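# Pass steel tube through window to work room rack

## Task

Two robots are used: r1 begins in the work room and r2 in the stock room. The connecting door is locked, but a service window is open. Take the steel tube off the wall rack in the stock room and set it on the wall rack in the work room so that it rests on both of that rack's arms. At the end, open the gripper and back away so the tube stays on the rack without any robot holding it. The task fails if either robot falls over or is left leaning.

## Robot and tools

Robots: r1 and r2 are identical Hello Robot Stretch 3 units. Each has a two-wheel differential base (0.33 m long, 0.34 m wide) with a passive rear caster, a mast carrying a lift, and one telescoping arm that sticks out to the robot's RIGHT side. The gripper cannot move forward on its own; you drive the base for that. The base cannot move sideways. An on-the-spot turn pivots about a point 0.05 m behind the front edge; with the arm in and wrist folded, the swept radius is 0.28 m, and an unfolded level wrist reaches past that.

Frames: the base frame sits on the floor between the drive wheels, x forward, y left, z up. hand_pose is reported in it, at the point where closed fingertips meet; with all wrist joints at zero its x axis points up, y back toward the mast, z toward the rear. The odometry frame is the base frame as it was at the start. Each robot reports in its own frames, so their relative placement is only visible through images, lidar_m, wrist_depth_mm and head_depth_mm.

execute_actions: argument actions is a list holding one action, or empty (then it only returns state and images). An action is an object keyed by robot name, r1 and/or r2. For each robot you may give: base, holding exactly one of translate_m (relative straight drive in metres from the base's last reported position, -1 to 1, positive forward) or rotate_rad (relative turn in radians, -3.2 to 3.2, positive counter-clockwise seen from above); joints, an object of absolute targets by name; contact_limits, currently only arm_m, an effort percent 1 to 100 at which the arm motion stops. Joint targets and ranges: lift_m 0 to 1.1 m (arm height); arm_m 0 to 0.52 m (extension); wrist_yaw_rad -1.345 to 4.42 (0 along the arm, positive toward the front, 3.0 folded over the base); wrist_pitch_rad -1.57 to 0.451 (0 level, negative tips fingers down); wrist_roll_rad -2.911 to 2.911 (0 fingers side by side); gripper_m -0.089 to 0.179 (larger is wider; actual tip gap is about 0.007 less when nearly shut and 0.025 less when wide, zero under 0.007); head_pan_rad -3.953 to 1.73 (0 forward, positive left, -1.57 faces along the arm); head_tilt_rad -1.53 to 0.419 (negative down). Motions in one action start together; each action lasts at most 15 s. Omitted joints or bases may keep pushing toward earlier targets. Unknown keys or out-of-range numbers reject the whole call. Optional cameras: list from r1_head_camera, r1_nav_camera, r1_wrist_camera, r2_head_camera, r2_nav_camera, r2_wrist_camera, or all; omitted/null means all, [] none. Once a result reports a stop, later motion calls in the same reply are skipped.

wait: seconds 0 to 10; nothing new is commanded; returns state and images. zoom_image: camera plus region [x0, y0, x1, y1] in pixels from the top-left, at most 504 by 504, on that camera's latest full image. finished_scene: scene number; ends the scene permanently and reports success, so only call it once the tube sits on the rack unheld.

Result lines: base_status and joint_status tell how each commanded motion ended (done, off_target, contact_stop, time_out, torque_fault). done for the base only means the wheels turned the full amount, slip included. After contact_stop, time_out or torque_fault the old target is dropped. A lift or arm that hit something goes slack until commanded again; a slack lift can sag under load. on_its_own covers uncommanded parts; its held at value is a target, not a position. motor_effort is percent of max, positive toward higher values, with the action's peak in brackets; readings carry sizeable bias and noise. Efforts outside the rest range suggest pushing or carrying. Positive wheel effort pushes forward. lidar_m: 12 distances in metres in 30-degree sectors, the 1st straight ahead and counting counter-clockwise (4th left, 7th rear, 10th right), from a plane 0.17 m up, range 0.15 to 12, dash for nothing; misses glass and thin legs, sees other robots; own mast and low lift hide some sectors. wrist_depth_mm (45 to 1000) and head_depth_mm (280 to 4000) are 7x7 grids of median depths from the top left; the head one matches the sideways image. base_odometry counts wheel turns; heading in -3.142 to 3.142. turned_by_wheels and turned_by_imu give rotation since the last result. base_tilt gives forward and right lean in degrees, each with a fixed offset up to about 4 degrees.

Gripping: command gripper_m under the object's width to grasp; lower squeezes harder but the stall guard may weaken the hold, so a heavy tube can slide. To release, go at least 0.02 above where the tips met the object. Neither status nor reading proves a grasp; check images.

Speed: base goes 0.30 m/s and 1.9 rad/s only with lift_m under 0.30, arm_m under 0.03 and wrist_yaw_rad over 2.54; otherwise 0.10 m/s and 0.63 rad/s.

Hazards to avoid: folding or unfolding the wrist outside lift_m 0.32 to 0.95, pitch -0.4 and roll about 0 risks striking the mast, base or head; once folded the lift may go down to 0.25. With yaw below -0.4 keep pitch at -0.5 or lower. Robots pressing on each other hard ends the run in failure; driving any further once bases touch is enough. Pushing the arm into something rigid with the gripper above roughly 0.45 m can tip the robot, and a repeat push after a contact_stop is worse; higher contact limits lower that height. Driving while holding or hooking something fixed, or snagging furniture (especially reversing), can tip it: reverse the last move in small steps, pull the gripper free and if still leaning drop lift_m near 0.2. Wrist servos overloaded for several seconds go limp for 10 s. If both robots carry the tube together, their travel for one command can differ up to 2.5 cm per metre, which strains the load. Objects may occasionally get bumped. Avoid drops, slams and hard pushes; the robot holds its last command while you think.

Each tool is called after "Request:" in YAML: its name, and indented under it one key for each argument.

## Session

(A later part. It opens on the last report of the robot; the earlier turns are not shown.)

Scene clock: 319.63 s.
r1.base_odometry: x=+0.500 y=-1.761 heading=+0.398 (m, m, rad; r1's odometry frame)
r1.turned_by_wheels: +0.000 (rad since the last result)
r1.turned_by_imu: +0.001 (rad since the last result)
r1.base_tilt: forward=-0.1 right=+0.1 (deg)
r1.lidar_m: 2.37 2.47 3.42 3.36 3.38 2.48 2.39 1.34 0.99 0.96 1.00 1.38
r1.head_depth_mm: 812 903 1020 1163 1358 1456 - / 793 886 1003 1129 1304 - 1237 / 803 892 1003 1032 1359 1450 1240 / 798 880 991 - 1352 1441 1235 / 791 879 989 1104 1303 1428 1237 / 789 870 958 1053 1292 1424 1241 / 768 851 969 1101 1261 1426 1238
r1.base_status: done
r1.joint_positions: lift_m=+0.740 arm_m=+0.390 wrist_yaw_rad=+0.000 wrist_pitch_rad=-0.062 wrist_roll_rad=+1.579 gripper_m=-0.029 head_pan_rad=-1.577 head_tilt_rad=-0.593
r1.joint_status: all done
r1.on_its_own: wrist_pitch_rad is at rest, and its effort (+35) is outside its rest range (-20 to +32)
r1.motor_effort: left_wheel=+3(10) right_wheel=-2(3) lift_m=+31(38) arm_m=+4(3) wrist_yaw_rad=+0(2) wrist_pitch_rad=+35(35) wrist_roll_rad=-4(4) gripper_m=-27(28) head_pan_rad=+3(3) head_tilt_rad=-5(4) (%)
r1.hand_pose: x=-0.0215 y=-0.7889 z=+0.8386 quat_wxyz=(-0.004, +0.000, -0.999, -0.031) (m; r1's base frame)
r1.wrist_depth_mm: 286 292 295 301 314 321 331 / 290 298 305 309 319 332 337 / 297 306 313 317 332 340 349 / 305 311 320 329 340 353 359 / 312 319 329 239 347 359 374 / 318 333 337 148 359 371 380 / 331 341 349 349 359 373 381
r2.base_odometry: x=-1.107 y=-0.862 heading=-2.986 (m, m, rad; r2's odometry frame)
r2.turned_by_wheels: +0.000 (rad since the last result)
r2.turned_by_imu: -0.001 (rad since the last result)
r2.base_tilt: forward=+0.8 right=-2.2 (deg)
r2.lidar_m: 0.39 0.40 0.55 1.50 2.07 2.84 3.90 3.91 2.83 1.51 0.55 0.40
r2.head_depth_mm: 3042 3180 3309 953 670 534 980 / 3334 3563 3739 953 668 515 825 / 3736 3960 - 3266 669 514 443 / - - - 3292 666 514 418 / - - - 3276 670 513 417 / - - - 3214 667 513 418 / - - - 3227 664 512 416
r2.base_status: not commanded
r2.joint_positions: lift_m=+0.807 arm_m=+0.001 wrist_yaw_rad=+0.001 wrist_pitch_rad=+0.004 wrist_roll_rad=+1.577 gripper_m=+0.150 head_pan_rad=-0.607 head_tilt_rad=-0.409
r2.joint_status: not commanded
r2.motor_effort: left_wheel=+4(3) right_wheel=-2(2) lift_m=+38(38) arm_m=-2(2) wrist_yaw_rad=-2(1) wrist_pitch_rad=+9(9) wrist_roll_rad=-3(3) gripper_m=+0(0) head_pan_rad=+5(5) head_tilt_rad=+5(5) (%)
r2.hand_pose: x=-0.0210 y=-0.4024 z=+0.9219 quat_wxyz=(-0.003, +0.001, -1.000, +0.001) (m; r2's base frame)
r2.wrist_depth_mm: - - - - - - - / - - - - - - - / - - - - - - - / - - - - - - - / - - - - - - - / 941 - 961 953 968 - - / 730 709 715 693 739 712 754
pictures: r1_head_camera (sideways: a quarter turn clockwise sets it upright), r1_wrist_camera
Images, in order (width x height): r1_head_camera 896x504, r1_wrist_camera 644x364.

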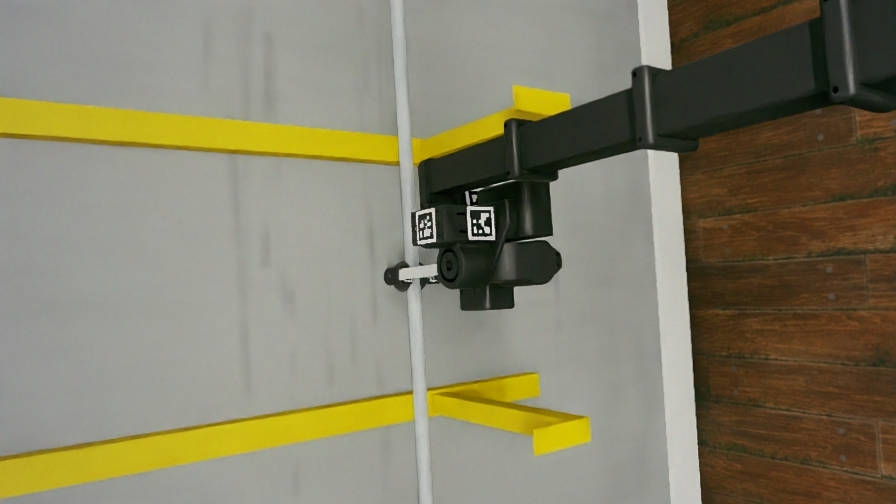

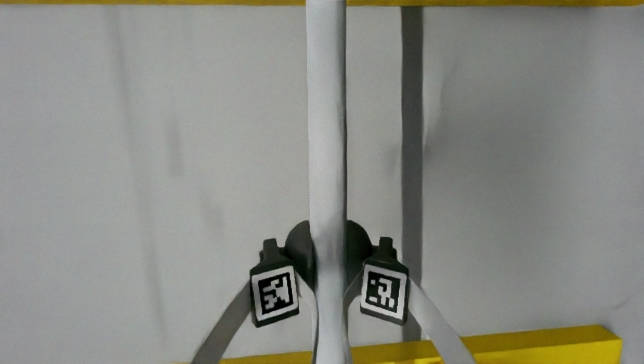

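Request:
execute_actions:
  actions:
    - {"r1":{"joints":{"lift_m":0.65}}}
  cameras: ["r1_head_camera"]

Scene clock: 322.73 s.
r1.base_odometry: x=+0.500 y=-1.761 heading=+0.398 (m, m, rad; r1's odometry frame)
r1.turned_by_wheels: +0.000 (rad since the last result)
r1.turned_by_imu: +0.000 (rad since the last result)
r1.base_tilt: forward=-0.1 right=+0.1 (deg)
r1.lidar_m: 2.37 2.48 3.43 3.36 3.36 2.47 2.39 1.35 0.99 0.96 1.00 1.37
r1.head_depth_mm: 812 905 1017 1139 1363 1441 1233 / 793 882 1010 1127 1342 1471 - / 802 889 997 1093 - 1456 1231 / 798 882 993 1094 - 1451 1234 / 790 877 984 1100 1305 1425 1238 / 787 869 962 1065 1290 1433 1238 / 767 852 969 1080 1276 1428 1240
r1.base_status: not commanded
r1.joint_positions: lift_m=+0.650 arm_m=+0.390 wrist_yaw_rad=+0.000 wrist_pitch_rad=-0.062 wrist_roll_rad=+1.579 gripper_m=-0.029 head_pan_rad=-1.577 head_tilt_rad=-0.593
r1.joint_status: all done
r1.on_its_own: wrist_pitch_rad is at rest, and its effort (+35) is outside its rest range (-20 to +32)
r1.motor_effort: left_wheel=+3(3) right_wheel=-2(2) lift_m=+29(31) arm_m=+4(4) wrist_yaw_rad=+0(1) wrist_pitch_rad=+35(35) wrist_roll_rad=-5(4) gripper_m=-28(27) head_pan_rad=+3(3) head_tilt_rad=-4(4) (%)
r1.hand_pose: x=-0.0215 y=-0.7889 z=+0.7486 quat_wxyz=(-0.004, +0.000, -0.999, -0.031) (m; r1's base frame)
r1.wrist_depth_mm: 286 294 298 301 314 323 335 / 288 294 305 308 321 331 340 / 297 303 313 314 331 340 352 / 306 313 320 328 342 351 358 / 312 321 328 238 349 359 371 / 320 328 331 147 359 373 383 / 328 335 353 354 361 373 395
r2.base_odometry: x=-1.107 y=-0.862 heading=-2.986 (m, m, rad; r2's odometry frame)
r2.turned_by_wheels: +0.000 (rad since the last result)
r2.turned_by_imu: -0.001 (rad since the last result)
r2.base_tilt: forward=+0.8 right=-2.1 (deg)
r2.lidar_m: 0.39 0.40 0.55 1.50 2.08 2.84 3.90 3.91 2.84 1.51 0.55 0.40
r2.head_depth_mm: 3040 3192 3366 954 669 532 976 / 3337 3539 3784 952 668 515 829 / 3797 - - 3257 671 515 440 / - - - 3209 666 514 417 / - - - 3198 667 514 418 / - - - 3297 665 514 418 / - - - 3226 665 512 417
r2.base_status: not commanded
r2.joint_positions: lift_m=+0.807 arm_m=+0.001 wrist_yaw_rad=+0.001 wrist_pitch_rad=+0.004 wrist_roll_rad=+1.577 gripper_m=+0.150 head_pan_rad=-0.607 head_tilt_rad=-0.409
r2.joint_status: not commanded
r2.motor_effort: left_wheel=+3(3) right_wheel=-2(2) lift_m=+38(38) arm_m=-2(3) wrist_yaw_rad=-1(1) wrist_pitch_rad=+9(9) wrist_roll_rad=-3(3) gripper_m=+0(0) head_pan_rad=+6(5) head_tilt_rad=+5(5) (%)
r2.hand_pose: x=-0.0210 y=-0.4024 z=+0.9219 quat_wxyz=(-0.003, +0.001, -1.000, +0.001) (m; r2's base frame)
r2.wrist_depth_mm: - - - - - - - / - - - - - - - / - - - - - - - / - - - - - - - / - - - - - - - / 946 - 946 937 969 - - / 738 695 716 689 728 716 743
pictures: r1_head_camera (sideways: a quarter turn clockwise sets it upright)
Images, in order (width x height): r1_head_camera 896x504.

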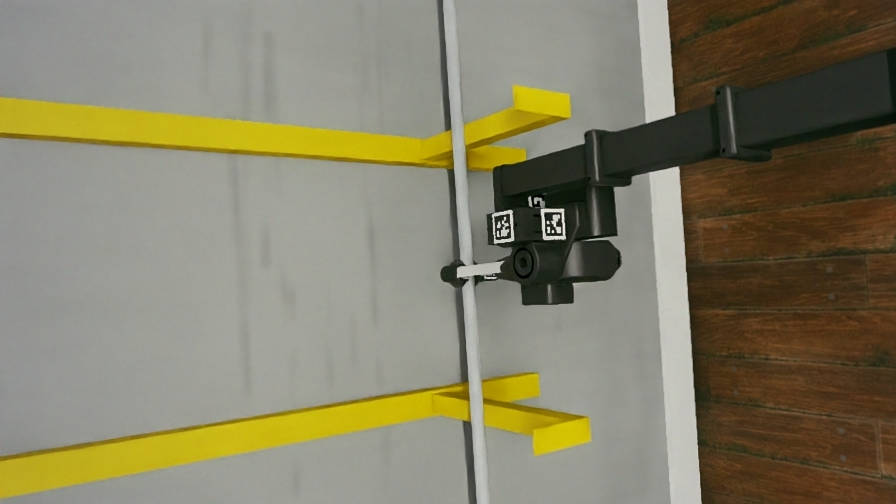

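Request:
execute_actions:
  actions:
    - {"r1":{"joints":{"lift_m":0.625}}}
  cameras: ["r1_head_camera"]

Scene clock: 325.33 s.
r1.base_odometry: x=+0.500 y=-1.761 heading=+0.398 (m, m, rad; r1's odometry frame)
r1.turned_by_wheels: +0.000 (rad since the last result)
r1.turned_by_imu: +0.000 (rad since the last result)
r1.base_tilt: forward=+0.0 right=+0.1 (deg)
r1.lidar_m: 2.37 2.47 3.42 3.35 3.36 2.48 2.40 1.34 0.99 0.96 1.00 1.38
r1.head_depth_mm: 813 904 1018 1155 1362 1458 1236 / 793 885 1005 1110 1336 1464 - / 801 890 992 1113 - 1418 1231 / 797 886 996 1112 - 1452 1229 / 792 879 985 1099 1298 1420 1243 / 787 873 961 1056 1285 1422 1233 / 767 852 973 1082 1274 1433 1239
r1.base_status: not commanded
r1.joint_positions: lift_m=+0.625 arm_m=+0.390 wrist_yaw_rad=+0.000 wrist_pitch_rad=-0.056 wrist_roll_rad=+1.574 gripper_m=-0.029 head_pan_rad=-1.577 head_tilt_rad=-0.593
r1.joint_status: all done
r1.on_its_own: wrist_pitch_rad is at rest, and its effort (+33) is outside its rest range (-20 to +32)
r1.motor_effort: left_wheel=+3(3) right_wheel=-2(2) lift_m=+28(29) arm_m=+4(4) wrist_yaw_rad=+1(1) wrist_pitch_rad=+33(35) wrist_roll_rad=-2(5) gripper_m=-27(27) head_pan_rad=+3(3) head_tilt_rad=-4(3) (%)
r1.hand_pose: x=-0.0215 y=-0.7891 z=+0.7252 quat_wxyz=(-0.001, +0.000, -1.000, -0.028) (m; r1's base frame)
r1.wrist_depth_mm: 287 291 300 299 312 320 326 / 292 299 307 306 323 324 338 / 300 305 316 315 329 340 349 / 307 315 319 324 336 345 357 / 316 322 331 147 347 359 371 / 322 327 339 147 361 367 375 / 333 339 346 354 363 371 390
r2.base_odometry: x=-1.107 y=-0.862 heading=-2.986 (m, m, rad; r2's odometry frame)
r2.turned_by_wheels: +0.000 (rad since the last result)
r2.turned_by_imu: -0.001 (rad since the last result)
r2.base_tilt: forward=+0.9 right=-2.1 (deg)
r2.lidar_m: 0.39 0.40 0.55 1.50 2.08 2.84 3.90 3.92 2.84 1.51 0.55 0.40
r2.head_depth_mm: 3088 3206 3295 956 670 532 971 / 3344 3542 3825 954 667 515 827 / 3815 3986 - 3286 668 514 442 / - - - 3229 667 515 417 / - - - 3219 667 514 419 / - - - 3206 664 513 417 / - - - 3175 664 513 416
r2.base_status: not commanded
r2.joint_positions: lift_m=+0.807 arm_m=+0.001 wrist_yaw_rad=+0.001 wrist_pitch_rad=+0.004 wrist_roll_rad=+1.577 gripper_m=+0.150 head_pan_rad=-0.607 head_tilt_rad=-0.409
r2.joint_status: not commanded
r2.motor_effort: left_wheel=+2(3) right_wheel=-2(2) lift_m=+38(38) arm_m=-2(2) wrist_yaw_rad=-2(1) wrist_pitch_rad=+9(9) wrist_roll_rad=-3(3) gripper_m=+0(0) head_pan_rad=+5(5) head_tilt_rad=+5(5) (%)
r2.hand_pose: x=-0.0210 y=-0.4024 z=+0.9219 quat_wxyz=(-0.003, +0.001, -1.000, +0.001) (m; r2's base frame)
r2.wrist_depth_mm: - - - - - - - / - - - - - - - / - - - - - - - / - - - - - - - / - - - - - - - / 944 - 943 963 973 - - / 739 694 728 684 740 713 746
pictures: r1_head_camera (sideways: a quarter turn clockwise sets it upright)
Images, in order (width x height): r1_head_camera 896x504.

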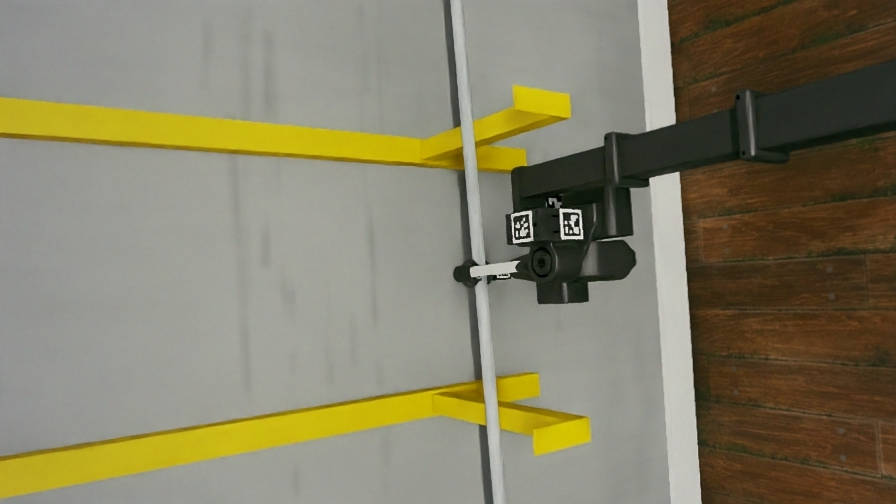

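Touching.

Request:
execute_actions:
  actions:
    - {"r1":{"joints":{"lift_m":0.608,"gripper_m":0.1}}}
  cameras: ["r1_wrist_camera"]

Request:
execute_actions:
  actions:
    - {"r1":{"joints":{"arm_m":0.0}}}
  cameras: ["r1_head_camera","r1_nav_camera"]

Scene clock: 329.73 s.
r1.base_odometry: x=+0.500 y=-1.761 heading=+0.398 (m, m, rad; r1's odometry frame)
r1.turned_by_wheels: +0.000 (rad since the last result)
r1.turned_by_imu: +0.000 (rad since the last result)
r1.base_tilt: forward=-0.1 right=+0.1 (deg)
r1.lidar_m: 2.37 2.47 3.41 3.36 3.36 2.48 2.39 1.35 0.99 0.96 1.00 1.38
r1.head_depth_mm: 814 902 1022 1159 1359 1452 1232 / 792 886 1011 1108 1340 1466 - / 805 890 996 1111 1257 1445 1238 / 795 886 992 1110 - 1452 1236 / 790 877 987 1094 1298 1431 1240 / 786 871 961 1051 1291 1434 1244 / 767 853 973 1095 1270 1424 1244
r1.base_status: not commanded
r1.joint_positions: lift_m=+0.608 arm_m=+0.390 wrist_yaw_rad=+0.000 wrist_pitch_rad=-0.008 wrist_roll_rad=+1.574 gripper_m=+0.100 head_pan_rad=-1.577 head_tilt_rad=-0.593
r1.joint_status: all done
r1.motor_effort: left_wheel=+3(3) right_wheel=-2(2) lift_m=+24(29) arm_m=+4(4) wrist_yaw_rad=+1(1) wrist_pitch_rad=+12(33) wrist_roll_rad=-2(2) gripper_m=+0(98) head_pan_rad=+3(3) head_tilt_rad=-5(4) (%)
r1.hand_pose: x=-0.0215 y=-0.7907 z=+0.7206 quat_wxyz=(-0.001, +0.000, -1.000, -0.004) (m; r1's base frame)
r1.wrist_depth_mm: 294 299 300 300 307 309 315 / 304 302 308 309 313 317 323 / 308 311 316 317 320 325 328 / 319 321 325 324 330 332 335 / 326 331 334 335 339 344 346 / 334 338 340 344 349 350 361 / 342 348 352 348 356 360 368
r2.base_odometry: x=-1.107 y=-0.862 heading=-2.986 (m, m, rad; r2's odometry frame)
r2.turned_by_wheels: +0.000 (rad since the last result)
r2.turned_by_imu: -0.001 (rad since the last result)
r2.base_tilt: forward=+0.9 right=-2.1 (deg)
r2.lidar_m: 0.39 0.40 0.55 1.50 2.07 2.84 3.90 3.90 2.84 1.51 0.55 0.40
r2.head_depth_mm: 3015 3219 3371 954 667 532 974 / 3381 3571 3736 952 667 515 829 / 3748 - - 3253 666 513 441 / - - - 3247 666 513 417 / - - - 3226 665 515 418 / - - - 3221 669 513 417 / - - - 3244 665 514 418
r2.base_status: not commanded
r2.joint_positions: lift_m=+0.807 arm_m=+0.001 wrist_yaw_rad=+0.001 wrist_pitch_rad=+0.004 wrist_roll_rad=+1.577 gripper_m=+0.150 head_pan_rad=-0.607 head_tilt_rad=-0.409
r2.joint_status: not commanded
r2.motor_effort: left_wheel=+3(2) right_wheel=-2(2) lift_m=+38(38) arm_m=-1(2) wrist_yaw_rad=-1(1) wrist_pitch_rad=+9(9) wrist_roll_rad=-3(3) gripper_m=+0(0) head_pan_rad=+5(5) head_tilt_rad=+5(5) (%)
r2.hand_pose: x=-0.0210 y=-0.4024 z=+0.9219 quat_wxyz=(-0.003, +0.001, -1.000, +0.001) (m; r2's base frame)
r2.wrist_depth_mm: - - - - - - - / - - - - - - - / - - - - - - - / - - - - - - - / - - - - - - - / 963 - 954 947 968 - - / 743 697 721 683 729 715 747
pictures: r1_wrist_camera
Images, in order (width x height): r1_wrist_camera 644x364.

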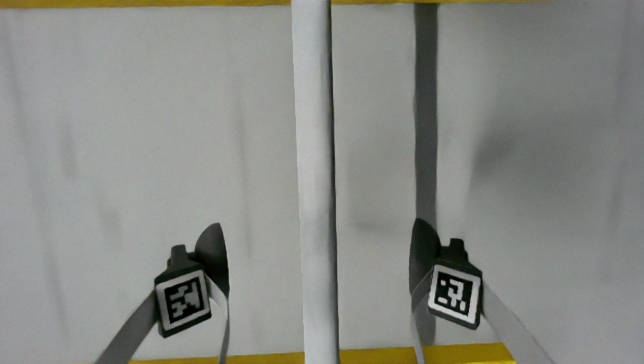

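Scene clock: 333.80 s.
r1.base_odometry: x=+0.500 y=-1.761 heading=+0.398 (m, m, rad; r1's odometry frame)
r1.turned_by_wheels: +0.000 (rad since the last result)
r1.turned_by_imu: +0.000 (rad since the last result)
r1.base_tilt: forward=+0.0 right=+0.0 (deg)
r1.lidar_m: 2.37 2.47 3.44 3.36 3.35 2.48 2.40 1.35 0.99 0.96 1.00 1.38
r1.head_depth_mm: 816 906 1019 1160 1352 1448 1222 / 796 886 1009 1109 1338 1447 1232 / 805 892 999 1110 1329 1463 1234 / 798 882 996 1128 1314 1450 1235 / 791 878 982 1103 1301 1436 1244 / 787 868 961 1055 1285 1431 1235 / 767 853 972 1097 1272 1424 1239
r1.base_status: not commanded
r1.joint_positions: lift_m=+0.608 arm_m=+0.000 wrist_yaw_rad=+0.000 wrist_pitch_rad=-0.007 wrist_roll_rad=+1.574 gripper_m=+0.100 head_pan_rad=-1.577 head_tilt_rad=-0.593
r1.joint_status: all done
r1.motor_effort: left_wheel=+3(3) right_wheel=-2(2) lift_m=+24(24) arm_m=-5(6) wrist_yaw_rad=+0(0) wrist_pitch_rad=+12(12) wrist_roll_rad=-2(2) gripper_m=+0(1) head_pan_rad=+3(3) head_tilt_rad=-4(5) (%)
r1.hand_pose: x=-0.0215 y=-0.4014 z=+0.7209 quat_wxyz=(-0.001, +0.000, -1.000, -0.004) (m; r1's base frame)
r1.wrist_depth_mm: 645 654 670 503 687 674 675 / 654 663 672 677 693 695 688 / 690 688 682 704 702 709 710 / 704 720 723 711 713 731 735 / 704 726 732 731 725 762 742 / 735 735 747 757 755 784 769 / 760 768 775 771 773 788 779
r2.base_odometry: x=-1.107 y=-0.862 heading=-2.986 (m, m, rad; r2's odometry frame)
r2.turned_by_wheels: +0.000 (rad since the last result)
r2.turned_by_imu: -0.001 (rad since the last result)
r2.base_tilt: forward=+0.8 right=-2.1 (deg)
r2.lidar_m: 0.39 0.40 0.55 1.50 2.07 2.84 3.90 3.90 2.83 1.51 0.55 0.40
r2.head_depth_mm: 3024 3249 3387 951 670 531 980 / 3393 3526 3731 954 668 515 826 / 3771 - - 3246 667 514 442 / - - - 3261 668 515 418 / - - - 3229 666 514 417 / - - - 3224 666 514 417 / - - - 3250 665 513 416
r2.base_status: not commanded
r2.joint_positions: lift_m=+0.807 arm_m=+0.001 wrist_yaw_rad=+0.001 wrist_pitch_rad=+0.004 wrist_roll_rad=+1.577 gripper_m=+0.150 head_pan_rad=-0.607 head_tilt_rad=-0.409
r2.joint_status: not commanded
r2.motor_effort: left_wheel=+3(4) right_wheel=-2(2) lift_m=+38(38) arm_m=-2(2) wrist_yaw_rad=-1(2) wrist_pitch_rad=+9(9) wrist_roll_rad=-3(3) gripper_m=+1(0) head_pan_rad=+5(5) head_tilt_rad=+5(5) (%)
r2.hand_pose: x=-0.0210 y=-0.4024 z=+0.9219 quat_wxyz=(-0.003, +0.001, -1.000, +0.001) (m; r2's base frame)
r2.wrist_depth_mm: - - - - - - - / - - - - - - - / - - - - - - - / - - - - - - - / - - - - - - - / 942 - 926 940 969 - - / 732 705 714 686 745 712 743
pictures: r1_head_camera (sideways: a quarter turn clockwise sets it upright), r1_nav_camera (sideways: a quarter turn counterclockwise sets it upright)
Images, in order (width x height): r1_head_camera 896x504, r1_nav_camera 672x504.

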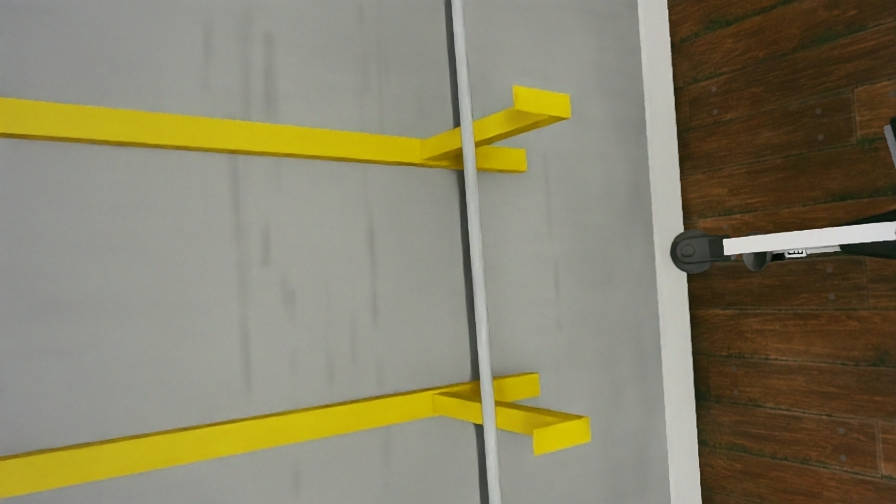

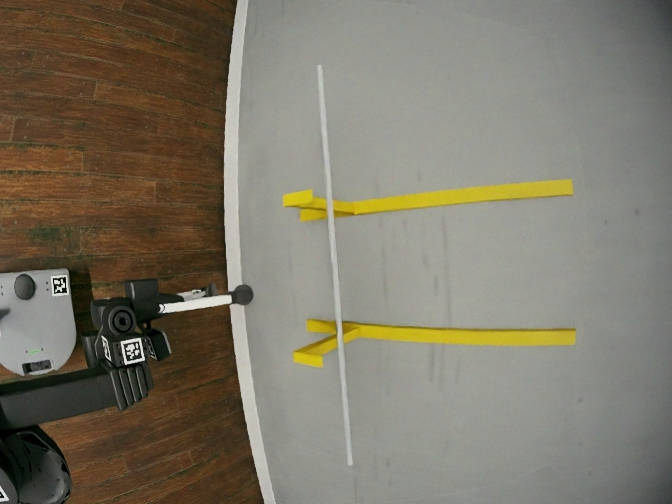

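Request:
finished_scene:
  scene: 1

The scene is finished: the task was done.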